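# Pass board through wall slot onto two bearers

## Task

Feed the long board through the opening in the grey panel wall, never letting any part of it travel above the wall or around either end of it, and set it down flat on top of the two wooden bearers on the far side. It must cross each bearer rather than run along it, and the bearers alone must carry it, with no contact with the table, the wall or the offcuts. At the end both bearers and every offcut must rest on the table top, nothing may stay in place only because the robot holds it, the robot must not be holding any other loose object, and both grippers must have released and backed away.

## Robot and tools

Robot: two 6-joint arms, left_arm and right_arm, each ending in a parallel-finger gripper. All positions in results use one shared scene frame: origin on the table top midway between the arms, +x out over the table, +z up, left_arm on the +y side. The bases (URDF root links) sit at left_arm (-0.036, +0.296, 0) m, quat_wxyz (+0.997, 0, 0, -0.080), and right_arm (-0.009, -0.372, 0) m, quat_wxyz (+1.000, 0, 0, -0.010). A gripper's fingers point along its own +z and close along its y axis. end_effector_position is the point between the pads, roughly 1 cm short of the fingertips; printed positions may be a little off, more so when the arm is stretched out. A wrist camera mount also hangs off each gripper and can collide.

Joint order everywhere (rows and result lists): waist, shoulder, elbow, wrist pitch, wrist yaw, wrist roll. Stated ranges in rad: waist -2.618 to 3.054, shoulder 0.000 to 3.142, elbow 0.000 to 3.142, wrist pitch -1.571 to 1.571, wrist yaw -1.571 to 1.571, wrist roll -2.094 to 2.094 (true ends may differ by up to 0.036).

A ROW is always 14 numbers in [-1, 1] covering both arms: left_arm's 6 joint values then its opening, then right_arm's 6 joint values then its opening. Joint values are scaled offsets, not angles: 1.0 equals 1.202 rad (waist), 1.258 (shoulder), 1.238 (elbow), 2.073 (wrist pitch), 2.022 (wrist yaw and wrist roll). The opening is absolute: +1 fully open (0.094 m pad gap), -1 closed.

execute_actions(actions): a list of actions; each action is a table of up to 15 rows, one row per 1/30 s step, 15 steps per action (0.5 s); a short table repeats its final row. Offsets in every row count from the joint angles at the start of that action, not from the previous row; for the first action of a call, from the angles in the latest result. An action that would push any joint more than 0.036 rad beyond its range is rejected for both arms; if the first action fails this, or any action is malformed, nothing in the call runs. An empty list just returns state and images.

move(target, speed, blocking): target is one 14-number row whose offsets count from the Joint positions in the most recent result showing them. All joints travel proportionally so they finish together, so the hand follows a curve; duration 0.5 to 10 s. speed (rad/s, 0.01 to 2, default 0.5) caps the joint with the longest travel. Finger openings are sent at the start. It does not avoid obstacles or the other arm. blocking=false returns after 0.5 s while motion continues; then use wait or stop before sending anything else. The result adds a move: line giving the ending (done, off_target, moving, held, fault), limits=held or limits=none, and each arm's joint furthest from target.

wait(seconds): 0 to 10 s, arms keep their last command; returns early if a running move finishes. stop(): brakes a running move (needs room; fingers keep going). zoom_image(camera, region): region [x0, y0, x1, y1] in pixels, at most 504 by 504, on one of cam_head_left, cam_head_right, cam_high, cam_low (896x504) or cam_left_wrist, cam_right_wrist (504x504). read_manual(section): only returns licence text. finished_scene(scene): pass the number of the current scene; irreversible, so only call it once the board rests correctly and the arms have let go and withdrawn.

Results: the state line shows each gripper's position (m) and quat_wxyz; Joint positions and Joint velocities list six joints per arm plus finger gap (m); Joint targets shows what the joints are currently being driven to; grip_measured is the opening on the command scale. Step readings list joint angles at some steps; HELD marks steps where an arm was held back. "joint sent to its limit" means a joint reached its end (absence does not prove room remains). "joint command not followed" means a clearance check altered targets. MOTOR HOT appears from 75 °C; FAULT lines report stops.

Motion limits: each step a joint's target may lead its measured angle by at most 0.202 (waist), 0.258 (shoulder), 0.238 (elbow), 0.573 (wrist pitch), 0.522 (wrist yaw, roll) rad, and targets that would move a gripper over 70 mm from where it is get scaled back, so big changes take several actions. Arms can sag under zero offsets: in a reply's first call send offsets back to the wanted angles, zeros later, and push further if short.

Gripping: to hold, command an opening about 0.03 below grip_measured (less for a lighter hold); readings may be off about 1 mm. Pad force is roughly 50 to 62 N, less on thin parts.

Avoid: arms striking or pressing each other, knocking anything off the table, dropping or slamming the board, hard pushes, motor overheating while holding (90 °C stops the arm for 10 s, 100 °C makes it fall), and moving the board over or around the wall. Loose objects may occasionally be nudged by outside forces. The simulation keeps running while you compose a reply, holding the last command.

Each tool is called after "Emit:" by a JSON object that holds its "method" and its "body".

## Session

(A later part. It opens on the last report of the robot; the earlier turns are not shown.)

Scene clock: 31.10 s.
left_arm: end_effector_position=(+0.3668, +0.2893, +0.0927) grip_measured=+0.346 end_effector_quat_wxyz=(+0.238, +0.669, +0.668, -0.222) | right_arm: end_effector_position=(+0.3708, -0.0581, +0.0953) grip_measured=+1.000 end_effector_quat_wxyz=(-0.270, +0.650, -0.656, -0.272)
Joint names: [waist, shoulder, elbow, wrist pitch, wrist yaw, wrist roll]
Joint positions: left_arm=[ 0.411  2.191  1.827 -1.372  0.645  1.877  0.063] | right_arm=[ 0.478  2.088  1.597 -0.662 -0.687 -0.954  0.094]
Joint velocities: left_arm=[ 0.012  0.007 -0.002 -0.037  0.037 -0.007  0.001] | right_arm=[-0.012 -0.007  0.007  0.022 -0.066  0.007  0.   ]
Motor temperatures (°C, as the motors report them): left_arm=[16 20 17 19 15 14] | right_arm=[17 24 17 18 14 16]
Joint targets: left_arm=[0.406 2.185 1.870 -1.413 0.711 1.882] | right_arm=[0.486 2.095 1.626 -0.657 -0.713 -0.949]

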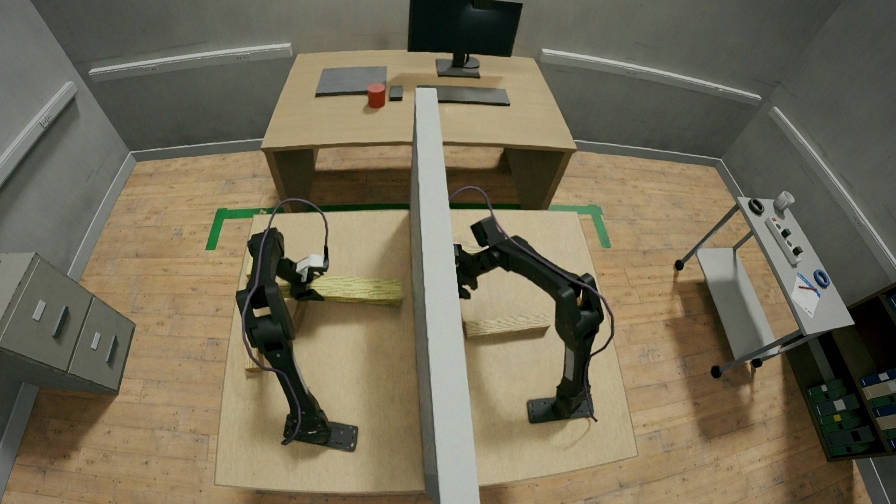

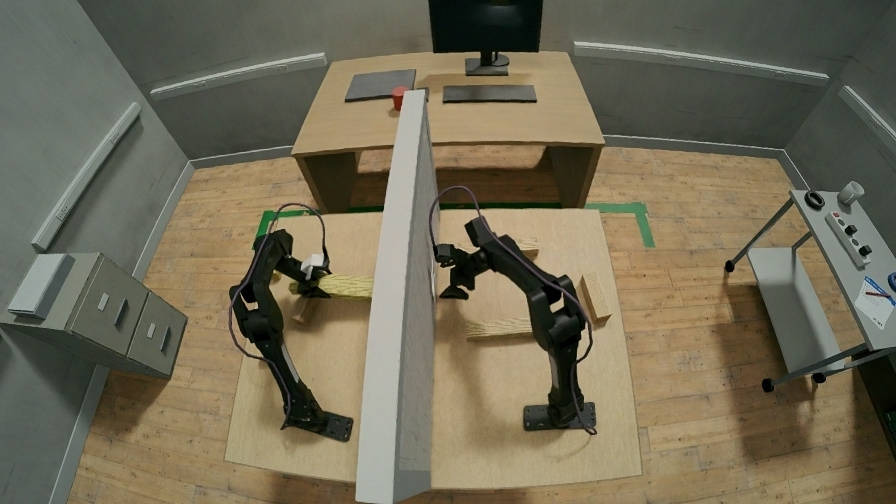

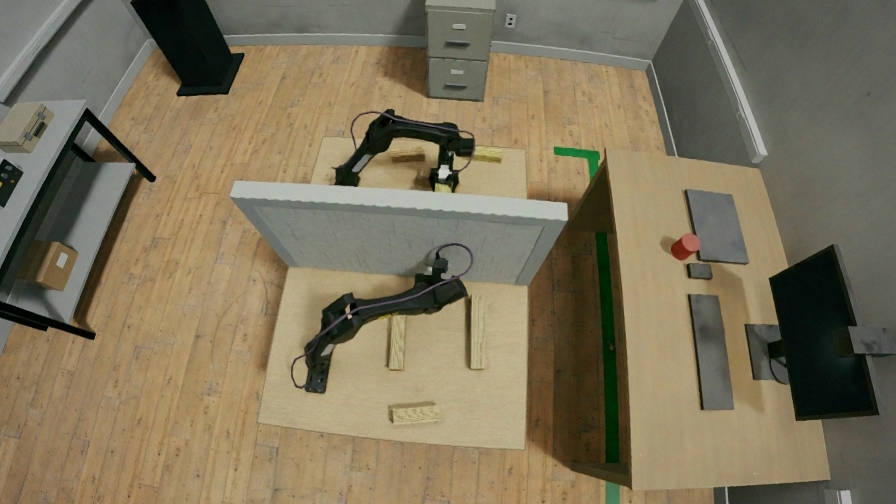

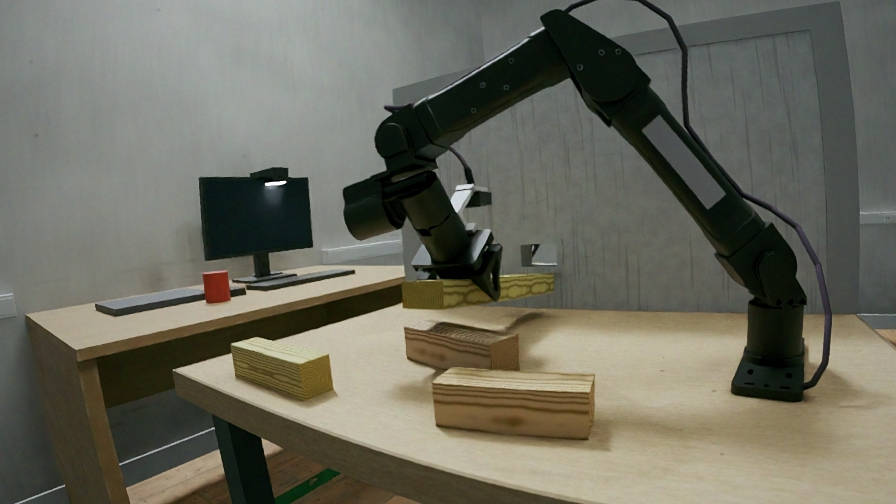

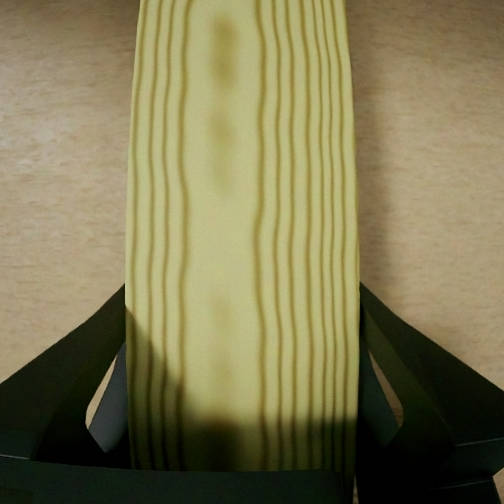

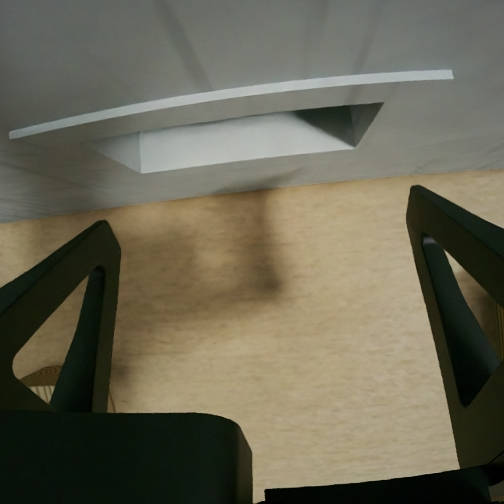

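Emit:
{"method": "execute_actions", "body": {"actions": [[[-0.006,-0.0048,0.0358,-0.0198,0.040,0.003,0.1,0.0067,0.0056,0.0234,0.0024,-0.0124,0.002,1],[-0.008,-0.0048,0.037,-0.0198,0.046,0.0035,0.1,0.0067,0.0056,0.0234,0.0024,-0.0124,0.002,1],[-0.010,-0.0048,0.0381,-0.0198,0.051,0.004,0.1,0.0067,0.0056,0.0234,0.0024,-0.0124,0.002,1],[-0.012,-0.0048,0.0392,-0.0198,0.056,0.0045,0.1,0.0067,0.0056,0.0234,0.0024,-0.0124,0.002,1],[-0.014,-0.0048,0.0403,-0.0198,0.061,0.005,0.1,0.0067,0.0056,0.0234,0.0024,-0.0124,0.002,1],[-0.016,-0.0048,0.0415,-0.0198,0.066,0.0055,0.1,0.0067,0.0056,0.0234,0.0024,-0.0124,0.002,1],[-0.018,-0.0048,0.0426,-0.0198,0.071,0.006,0.1,0.0067,0.0056,0.0234,0.0024,-0.0124,0.002,1],[-0.020,-0.0048,0.0437,-0.0198,0.076,0.0065,0.1,0.0067,0.0056,0.0234,0.0024,-0.0124,0.002,1],[-0.0215,-0.0048,0.0449,-0.0198,0.080,0.007,0.1,0.0067,0.0056,0.0234,0.0024,-0.0124,0.002,1],[-0.0225,-0.0048,0.046,-0.0198,0.083,0.0074,0.1,0.0067,0.0056,0.0234,0.0024,-0.0124,0.002,1],[-0.0225,-0.0048,0.046,-0.0198,0.0855,0.0074,0.1,0.0067,0.0056,0.0234,0.0024,-0.0124,0.002,1],[-0.0225,-0.0048,0.046,-0.0198,0.0865,0.0074,0.1,0.0067,0.0056,0.0234,0.0024,-0.0124,0.002,1]]]}}

Emit:
{"method": "execute_actions", "body": {"actions": []}}

Scene clock: 32.33 s.
left_arm: end_effector_position=(+0.3737, +0.2707, +0.1052) grip_measured=+0.346 end_effector_quat_wxyz=(+0.273, +0.670, +0.650, -0.235) | right_arm: end_effector_position=(+0.3708, -0.0581, +0.0953) grip_measured=+1.000 end_effector_quat_wxyz=(-0.270, +0.650, -0.656, -0.272)
Joint names: [waist, shoulder, elbow, wrist pitch, wrist yaw, wrist roll]
Joint positions: left_arm=[ 0.388  2.191  1.844 -1.374  0.724  1.886  0.063] | right_arm=[ 0.478  2.088  1.597 -0.662 -0.687 -0.954  0.094]
Joint velocities: left_arm=[-0.007 -0.002  0.002  0.051  0.051  0.022  0.   ] | right_arm=[-0.007  0.017  0.012 -0.037 -0.007 -0.007  0.   ]
Motor temperatures (°C, as the motors report them): left_arm=[16 21 17 19 15 14] | right_arm=[17 24 17 18 14 16]
Joint targets: left_arm=[0.384 2.185 1.884 -1.412 0.820 1.892] | right_arm=[0.486 2.095 1.626 -0.657 -0.713 -0.950]
Step readings (joint positions):
0: left_arm=[0.411 2.191 1.827 -1.372 0.645 1.877] | right_arm=[0.478 2.088 1.597 -0.662 -0.687 -0.954]
1: left_arm=[0.411 2.191 1.827 -1.372 0.645 1.877] | right_arm=[0.478 2.088 1.597 -0.662 -0.687 -0.954]
2: left_arm=[0.411 2.191 1.827 -1.372 0.646 1.877] | right_arm=[0.478 2.088 1.597 -0.662 -0.687 -0.954]
4: left_arm=[0.410 2.191 1.827 -1.372 0.652 1.878] | right_arm=[0.478 2.088 1.597 -0.662 -0.687 -0.954]
8: left_arm=[0.403 2.191 1.827 -1.372 0.678 1.881] | right_arm=[0.478 2.088 1.597 -0.662 -0.687 -0.954]
15: Joint positions above

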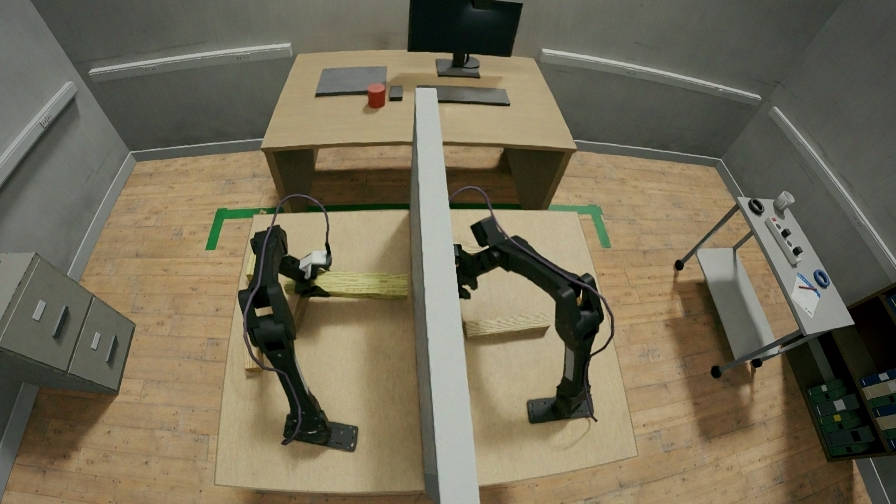

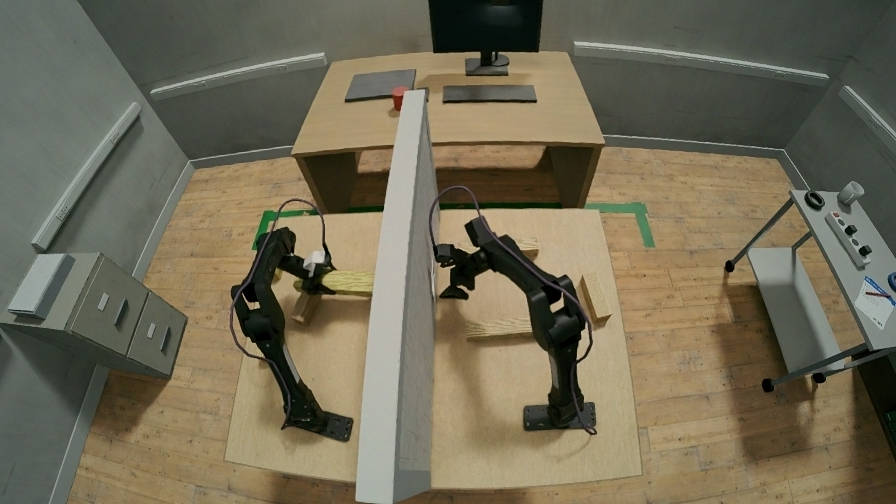

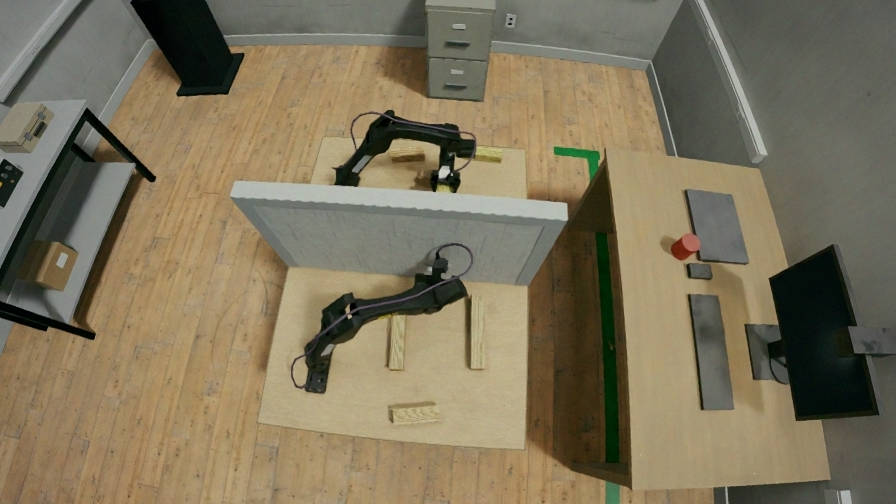

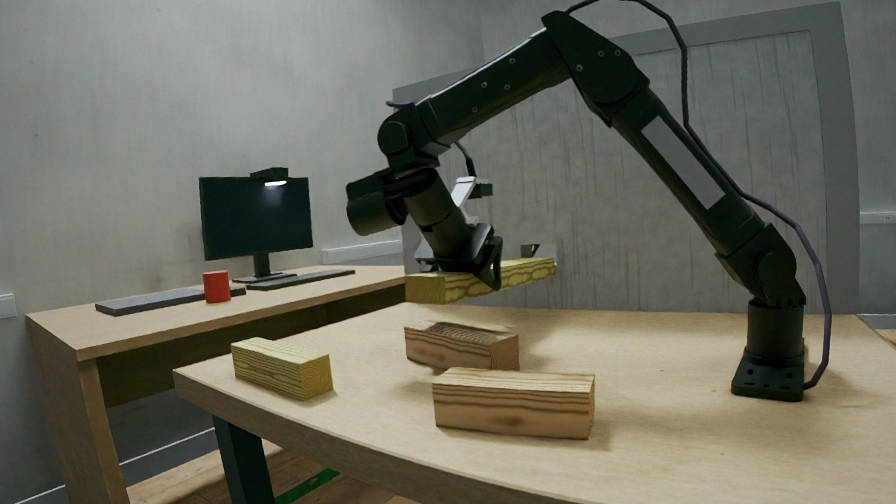

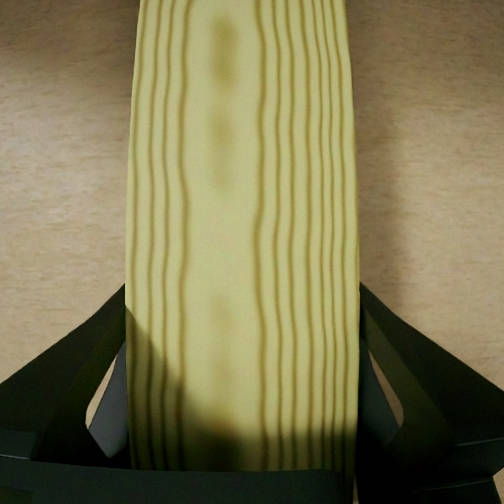

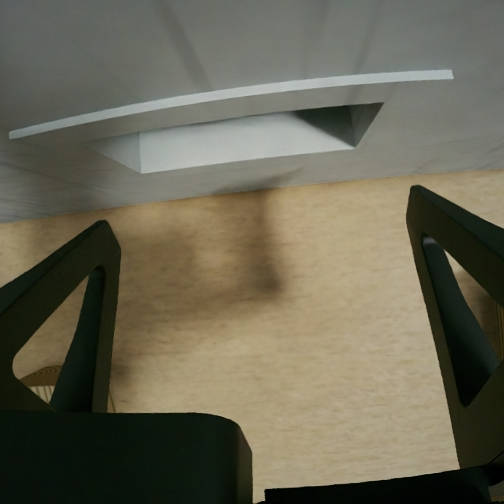

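Scene clock: 32.33 s.
left_arm: end_effector_position=(+0.3737, +0.2707, +0.1052) grip_measured=+0.346 end_effector_quat_wxyz=(+0.273, +0.670, +0.650, -0.235) | right_arm: end_effector_position=(+0.3708, -0.0581, +0.0953) grip_measured=+1.000 end_effector_quat_wxyz=(-0.270, +0.650, -0.656, -0.272)
Joint names: [waist, shoulder, elbow, wrist pitch, wrist yaw, wrist roll]
Joint positions: left_arm=[ 0.388  2.191  1.844 -1.374  0.724  1.886  0.063] | right_arm=[ 0.478  2.088  1.597 -0.662 -0.687 -0.954  0.094]
Joint velocities: left_arm=[-0.007 -0.002  0.002  0.051  0.051  0.022  0.   ] | right_arm=[-0.007  0.017  0.012 -0.037 -0.007 -0.007  0.   ]
Motor temperatures (°C, as the motors report them): left_arm=[16 21 17 19 15 14] | right_arm=[17 24 17 18 14 16]
Joint targets: left_arm=[0.384 2.185 1.884 -1.412 0.820 1.892] | right_arm=[0.486 2.095 1.626 -0.657 -0.713 -0.950]

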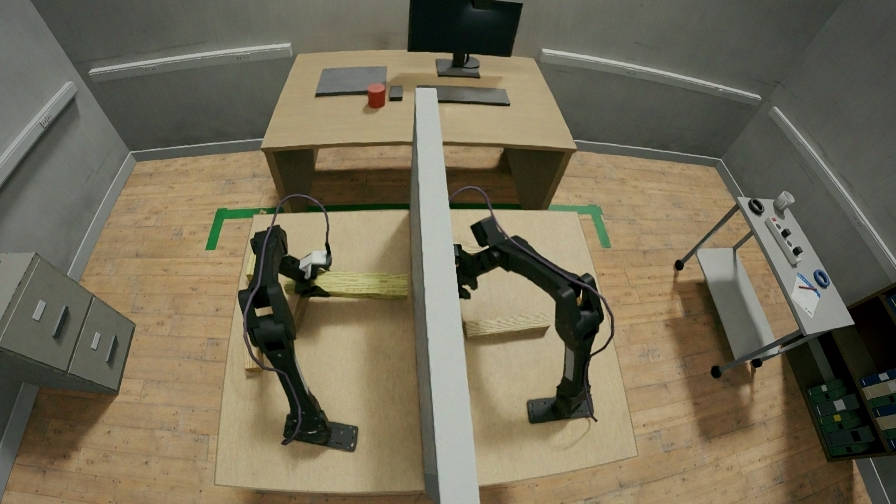

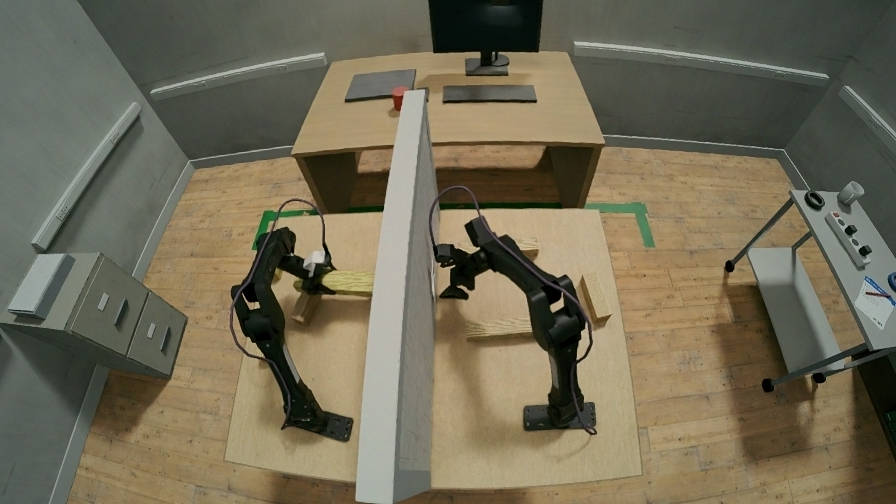

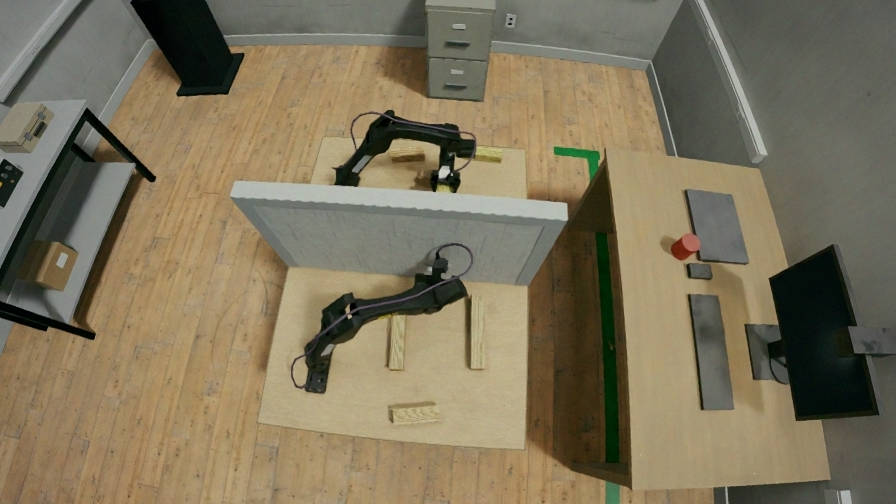

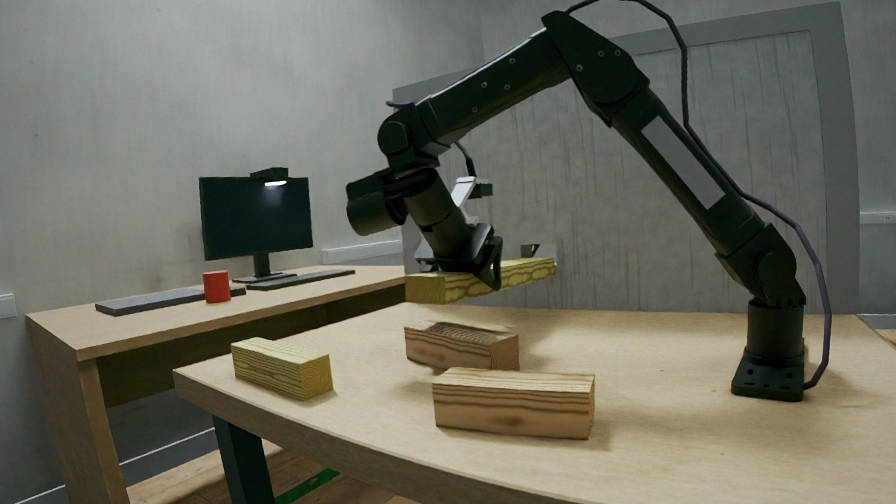

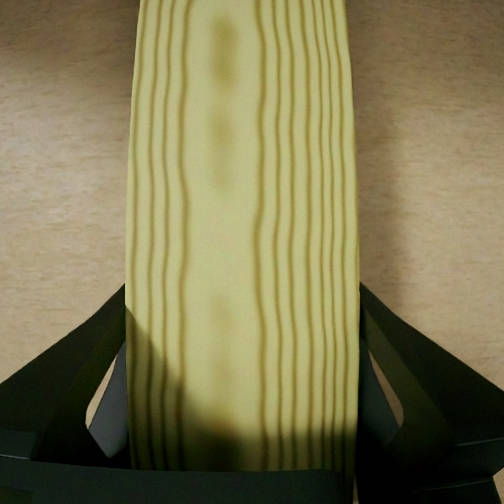

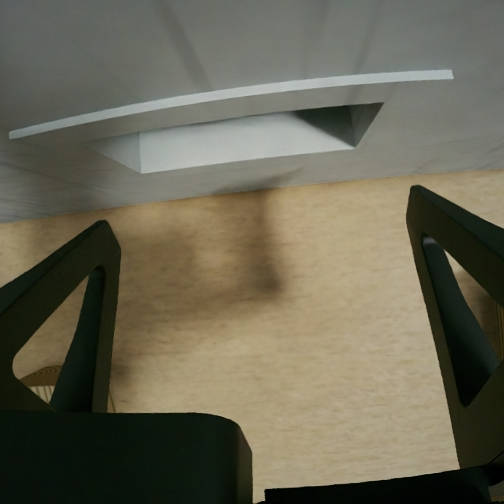

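Emit:
{"method": "zoom_image", "body": {"camera": "cam_low", "region": [390, 220, 590, 330]}}

Emit:
{"method": "zoom_image", "body": {"camera": "cam_head_left", "region": [240, 200, 480, 340]}}

Region (390, 220, 590, 330) of cam_low's 896x504 image, scaled by 2.520, with more detail than that image has; it fills the top 277 rows of this view, and the rest is white.

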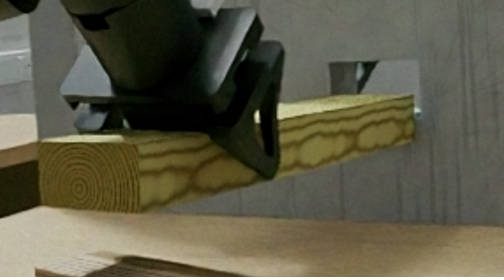

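Region (240, 200, 480, 340) of cam_head_left's 896x504 image, scaled by 2.100, with more detail than that image has; it fills the top 294 rows of this view, and the rest is white.

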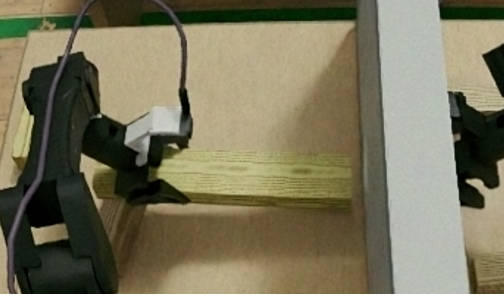

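Emit:
{"method": "zoom_image", "body": {"camera": "cam_low", "region": [150, 240, 450, 400]}}

Emit:
{"method": "zoom_image", "body": {"camera": "cam_low", "region": [380, 0, 884, 340]}}

Region (150, 240, 450, 400) of cam_low's 896x504 image, scaled by 1.680, with more detail than that image has; it fills the top 269 rows of this view, and the rest is white.

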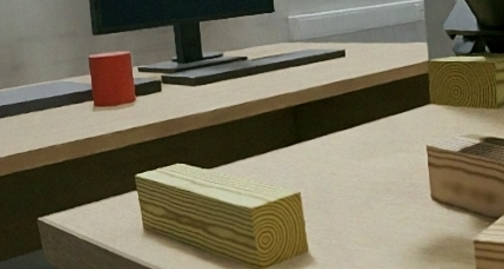

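Region (380, 0, 884, 340) of cam_low's 896x504 image, scaled by 1.000; it fills the top 340 rows of this view, and the rest is white.

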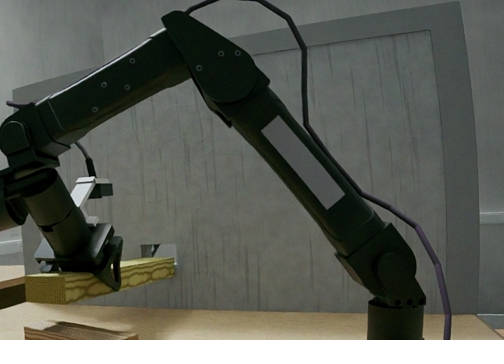

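Emit:
{"method": "execute_actions", "body": {"actions": [[[-0.0031,-0.0044,0.0337,-0.0255,0.0496,0.0031,0.1,0.0067,0.0056,0.0234,0.0024,-0.0124,0.002,1],[-0.0024,-0.0032,0.0374,-0.0303,0.0510,0.0031,0.1,0.0067,0.0056,0.0234,0.0024,-0.0124,0.002,1],[-0.0013,-0.0014,0.0431,-0.0357,0.0526,0.0031,0.1,0.0067,0.0056,0.0234,0.0024,-0.0124,0.002,1],[-0.0001,0.0009,0.0502,-0.0415,0.0543,0.0031,0.1,0.0067,0.0056,0.0234,0.0024,-0.0124,0.002,1],[0.0014,0.0034,0.0583,-0.0472,0.0559,0.0031,0.1,0.0067,0.0056,0.0234,0.0024,-0.0124,0.002,1],[0.0030,0.0062,0.0668,-0.0526,0.0575,0.0031,0.1,0.0067,0.0056,0.0234,0.0024,-0.0124,0.002,1],[0.0045,0.0089,0.0753,-0.0574,0.0589,0.0031,0.1,0.0067,0.0056,0.0234,0.0024,-0.0124,0.002,1],[0.0060,0.0114,0.0834,-0.0612,0.0600,0.0031,0.1,0.0067,0.0056,0.0234,0.0024,-0.0124,0.002,1],[0.0072,0.0137,0.0905,-0.0637,0.0607,0.0031,0.1,0.0067,0.0056,0.0234,0.0024,-0.0124,0.002,1],[0.0083,0.0155,0.0962,-0.0646,0.0610,0.0031,0.1,0.0067,0.0056,0.0234,0.0024,-0.0124,0.002,1],[0.0090,0.0167,0.0999,-0.0646,0.0610,0.0031,0.1,0.0067,0.0056,0.0234,0.0024,-0.0124,0.002,1],[0.0092,0.0171,0.1013,-0.0646,0.0610,0.0031,0.1,0.0067,0.0056,0.0234,0.0024,-0.0124,0.002,1]]]}}

Scene clock: 39.57 s.
left_arm: end_effector_position=(+0.3773, +0.2669, +0.1233) grip_measured=+0.346 end_effector_quat_wxyz=(+0.283, +0.662, +0.647, -0.249) | right_arm: end_effector_position=(+0.3708, -0.0581, +0.0953) grip_measured=+1.000 end_effector_quat_wxyz=(-0.270, +0.650, -0.656, -0.272)
Joint names: [waist, shoulder, elbow, wrist pitch, wrist yaw, wrist roll]
Joint positions: left_arm=[ 0.388  2.21   1.929 -1.457  0.758  1.888  0.063] | right_arm=[ 0.478  2.088  1.597 -0.662 -0.687 -0.954  0.094]
Joint velocities: left_arm=[ 0.027 -0.007  0.012 -0.037  0.066 -0.081 -0.001] | right_arm=[-0.017 -0.002 -0.002 -0.022 -0.022 -0.022  0.   ]
Motor temperatures (°C, as the motors report them): left_arm=[16 22 18 19 16 14] | right_arm=[17 24 18 18 14 16]
Joint targets: left_arm=[0.399 2.212 1.969 -1.508 0.848 1.892] | right_arm=[0.486 2.095 1.626 -0.657 -0.713 -0.950]
Step readings (joint positions):
0: left_arm=[0.388 2.191 1.844 -1.374 0.731 1.887] | right_arm=[0.478 2.088 1.597 -0.662 -0.687 -0.954]
1: left_arm=[0.388 2.191 1.844 -1.375 0.732 1.887] | right_arm=[0.478 2.088 1.597 -0.662 -0.687 -0.954]
2: left_arm=[0.388 2.191 1.844 -1.378 0.733 1.887] | right_arm=[0.478 2.088 1.597 -0.662 -0.687 -0.954]
4: left_arm=[0.388 2.192 1.847 -1.391 0.735 1.888] | right_arm=[0.478 2.088 1.597 -0.662 -0.687 -0.954]
8: left_arm=[0.388 2.204 1.886 -1.428 0.744 1.888] | right_arm=[0.478 2.088 1.597 -0.662 -0.687 -0.954]
15: Joint positions above

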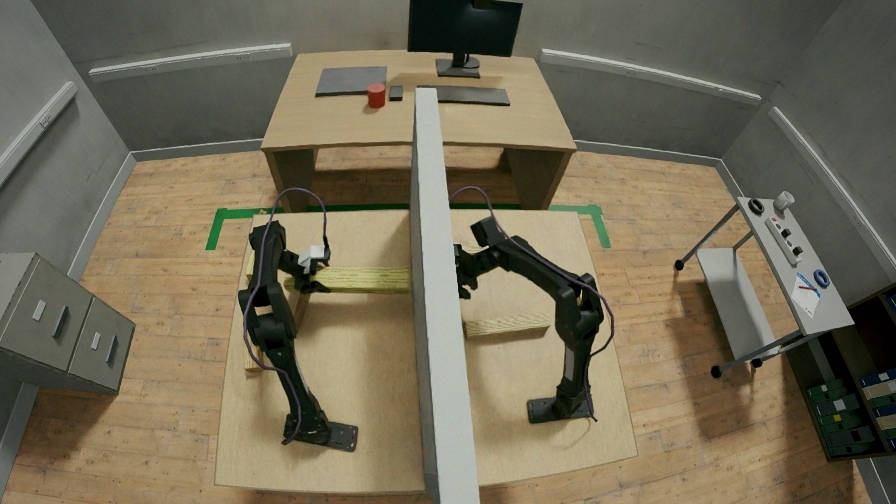

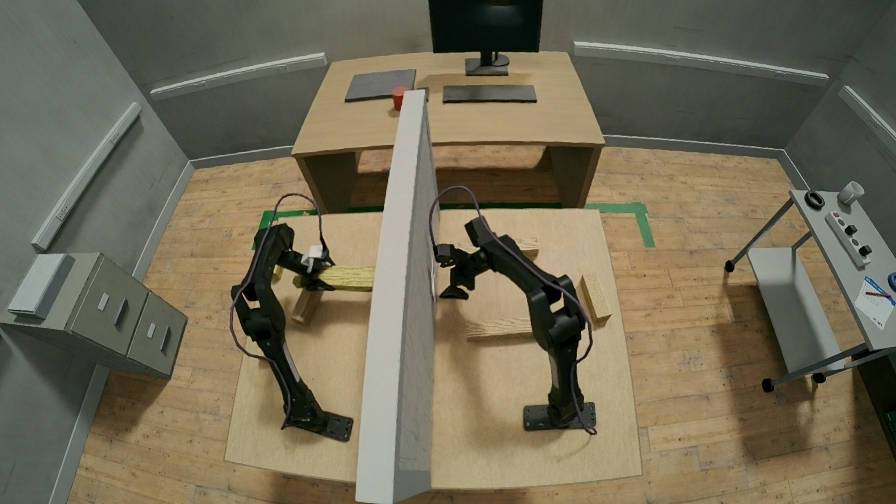

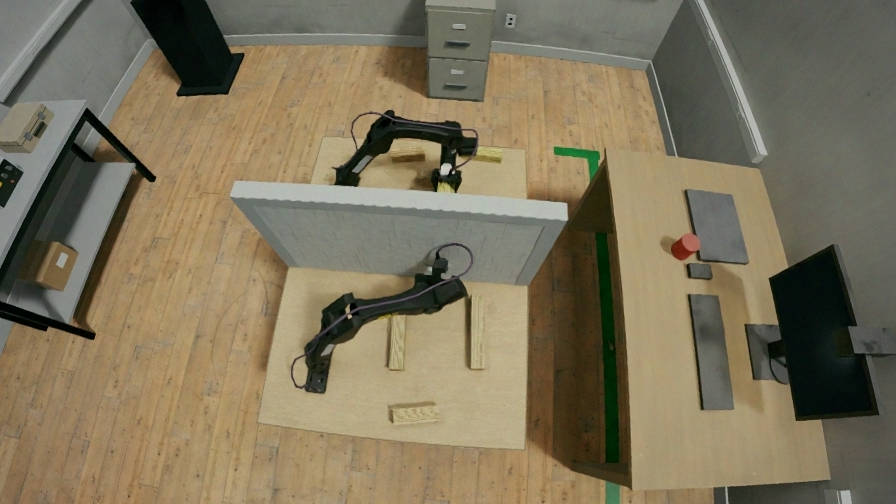

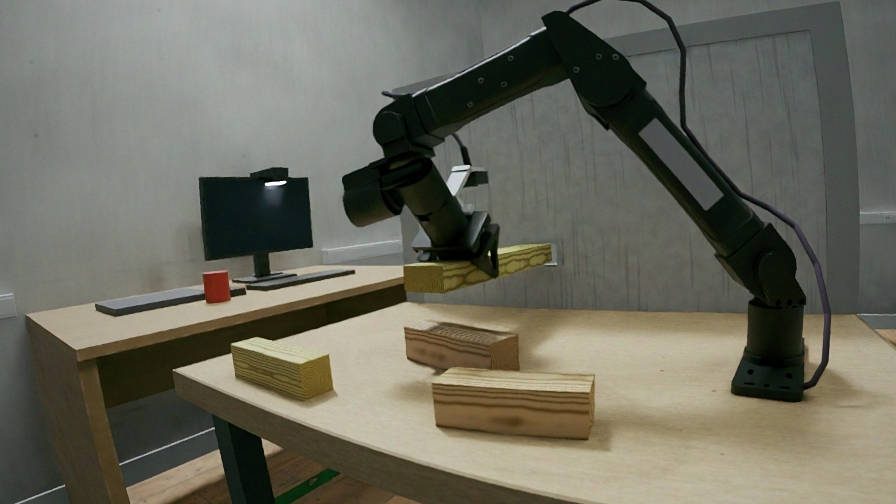

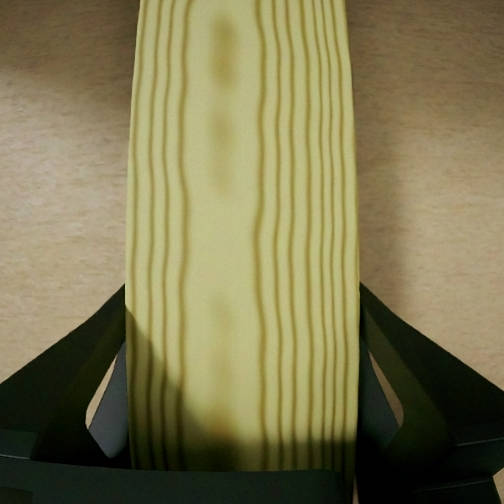

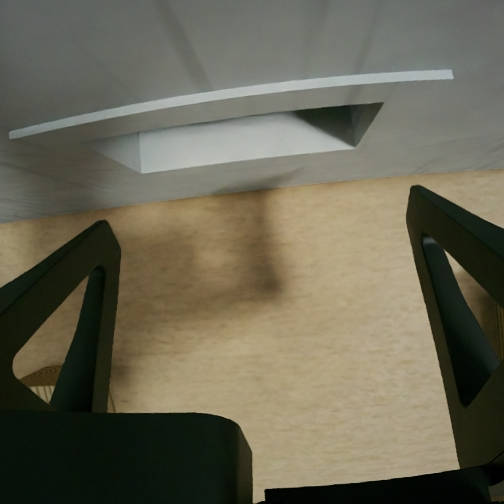

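Emit:
{"method": "execute_actions", "body": {"actions": []}}

Emit:
{"method": "zoom_image", "body": {"camera": "cam_low", "region": [390, 220, 590, 330]}}

Emit:
{"method": "zoom_image", "body": {"camera": "cam_head_left", "region": [240, 200, 480, 340]}}

Scene clock: 39.67 s.
left_arm: end_effector_position=(+0.3762, +0.2666, +0.1236) grip_measured=+0.346 end_effector_quat_wxyz=(+0.282, +0.661, +0.648, -0.251) | right_arm: end_effector_position=(+0.3708, -0.0581, +0.0953) grip_measured=+1.000 end_effector_quat_wxyz=(-0.270, +0.650, -0.656, -0.272)
Joint names: [waist, shoulder, elbow, wrist pitch, wrist yaw, wrist roll]
Joint positions: left_arm=[ 0.388  2.21   1.929 -1.462  0.759  1.888  0.063] | right_arm=[ 0.478  2.088  1.597 -0.662 -0.687 -0.954  0.094]
Joint velocities: left_arm=[-0.007 -0.032  0.012 -0.051  0.007  0.007  0.   ] | right_arm=[ 0.002  0.002  0.017 -0.066 -0.007 -0.022  0.   ]
Motor temperatures (°C, as the motors report them): left_arm=[16 22 18 19 16 14] | right_arm=[17 24 18 18 14 16]
Joint targets: left_arm=[0.399 2.212 1.969 -1.508 0.848 1.892] | right_arm=[0.486 2.095 1.626 -0.657 -0.713 -0.950]

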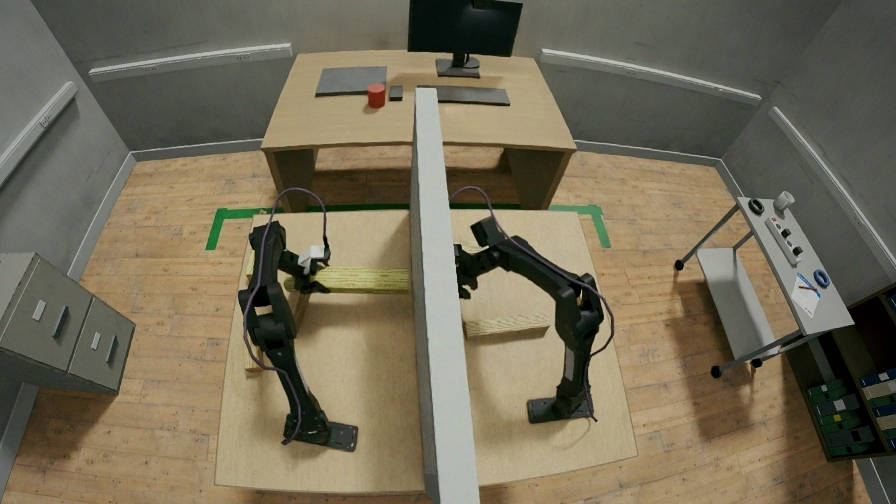

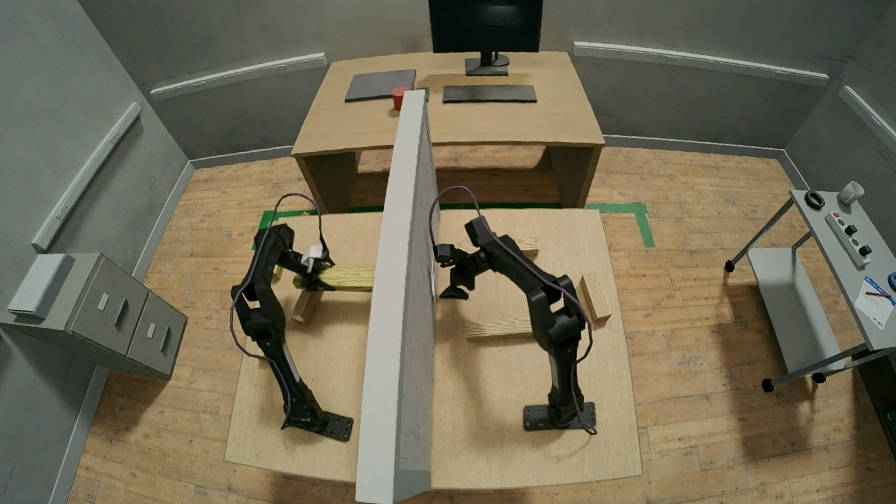

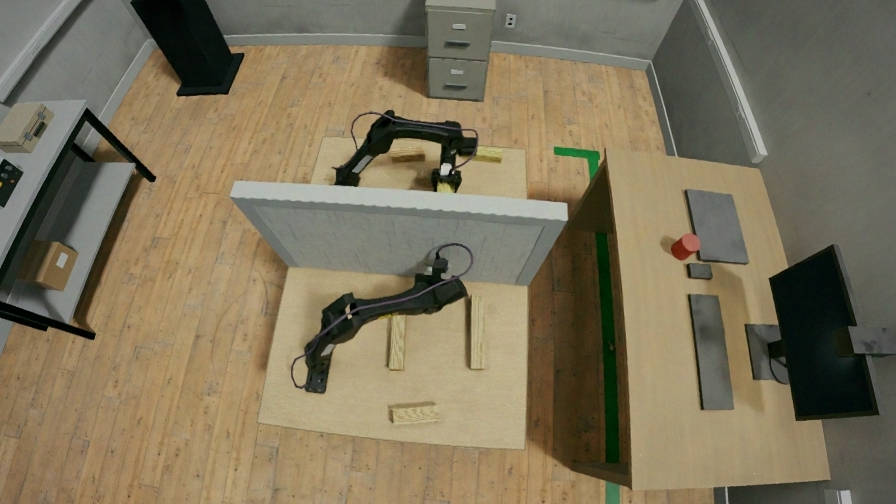

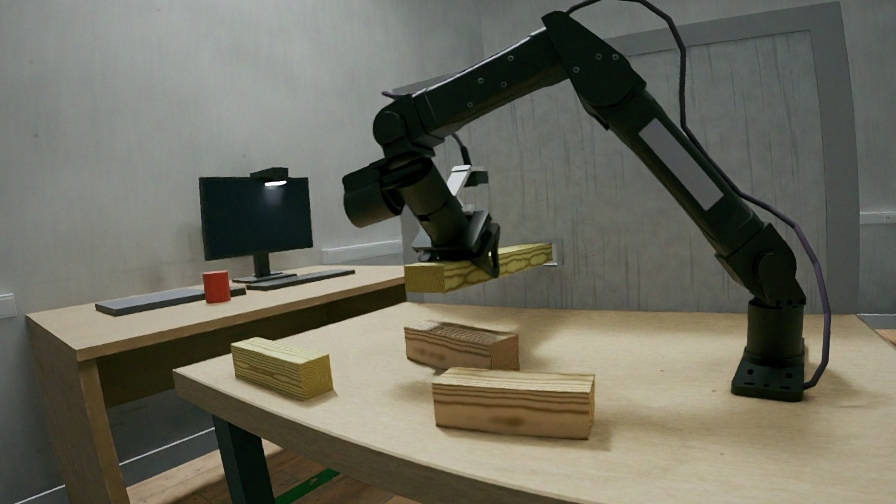

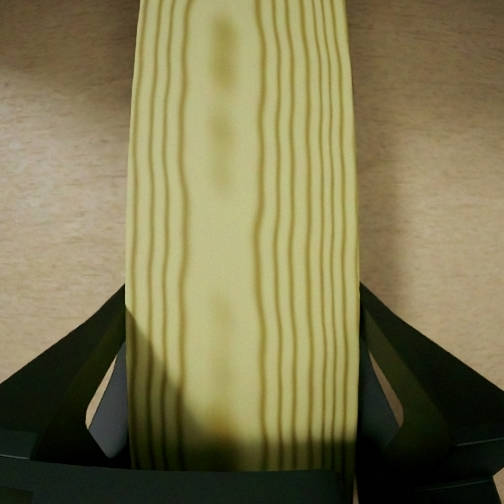

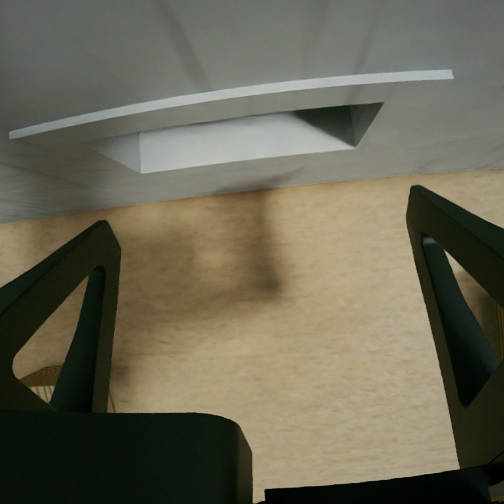

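Region (390, 220, 590, 330) of cam_low's 896x504 image, scaled by 2.520, with more detail than that image has; it fills the top 277 rows of this view, and the rest is white.

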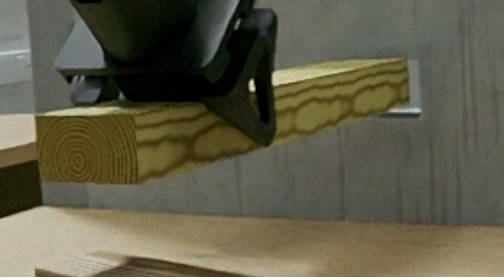

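Region (240, 200, 480, 340) of cam_head_left's 896x504 image, scaled by 2.100, with more detail than that image has; it fills the top 294 rows of this view, and the rest is white.

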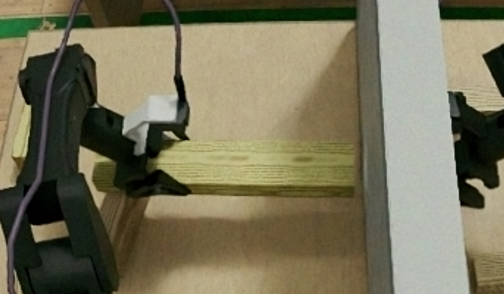

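Emit:
{"method": "zoom_image", "body": {"camera": "cam_low", "region": [495, 230, 575, 280]}}

Emit:
{"method": "zoom_image", "body": {"camera": "cam_head_left", "region": [370, 250, 450, 310]}}

Region (495, 230, 575, 280) of cam_low's 896x504 image, scaled by 6.300, with more detail than that image has; it fills the top 315 rows of this view, and the rest is white.

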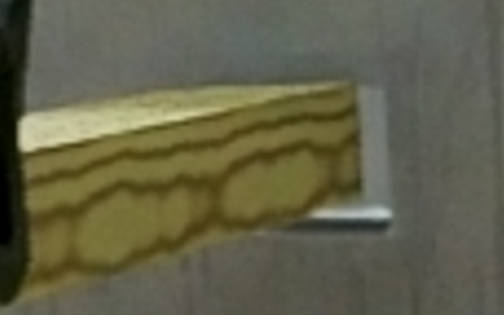

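Region (370, 250, 450, 310) of cam_head_left's 896x504 image, scaled by 6.300, with more detail than that image has; it fills the top 378 rows of this view, and the rest is white.

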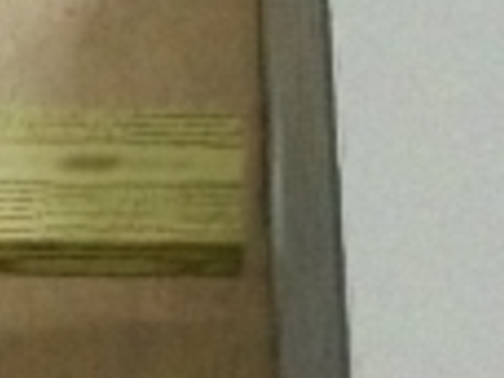

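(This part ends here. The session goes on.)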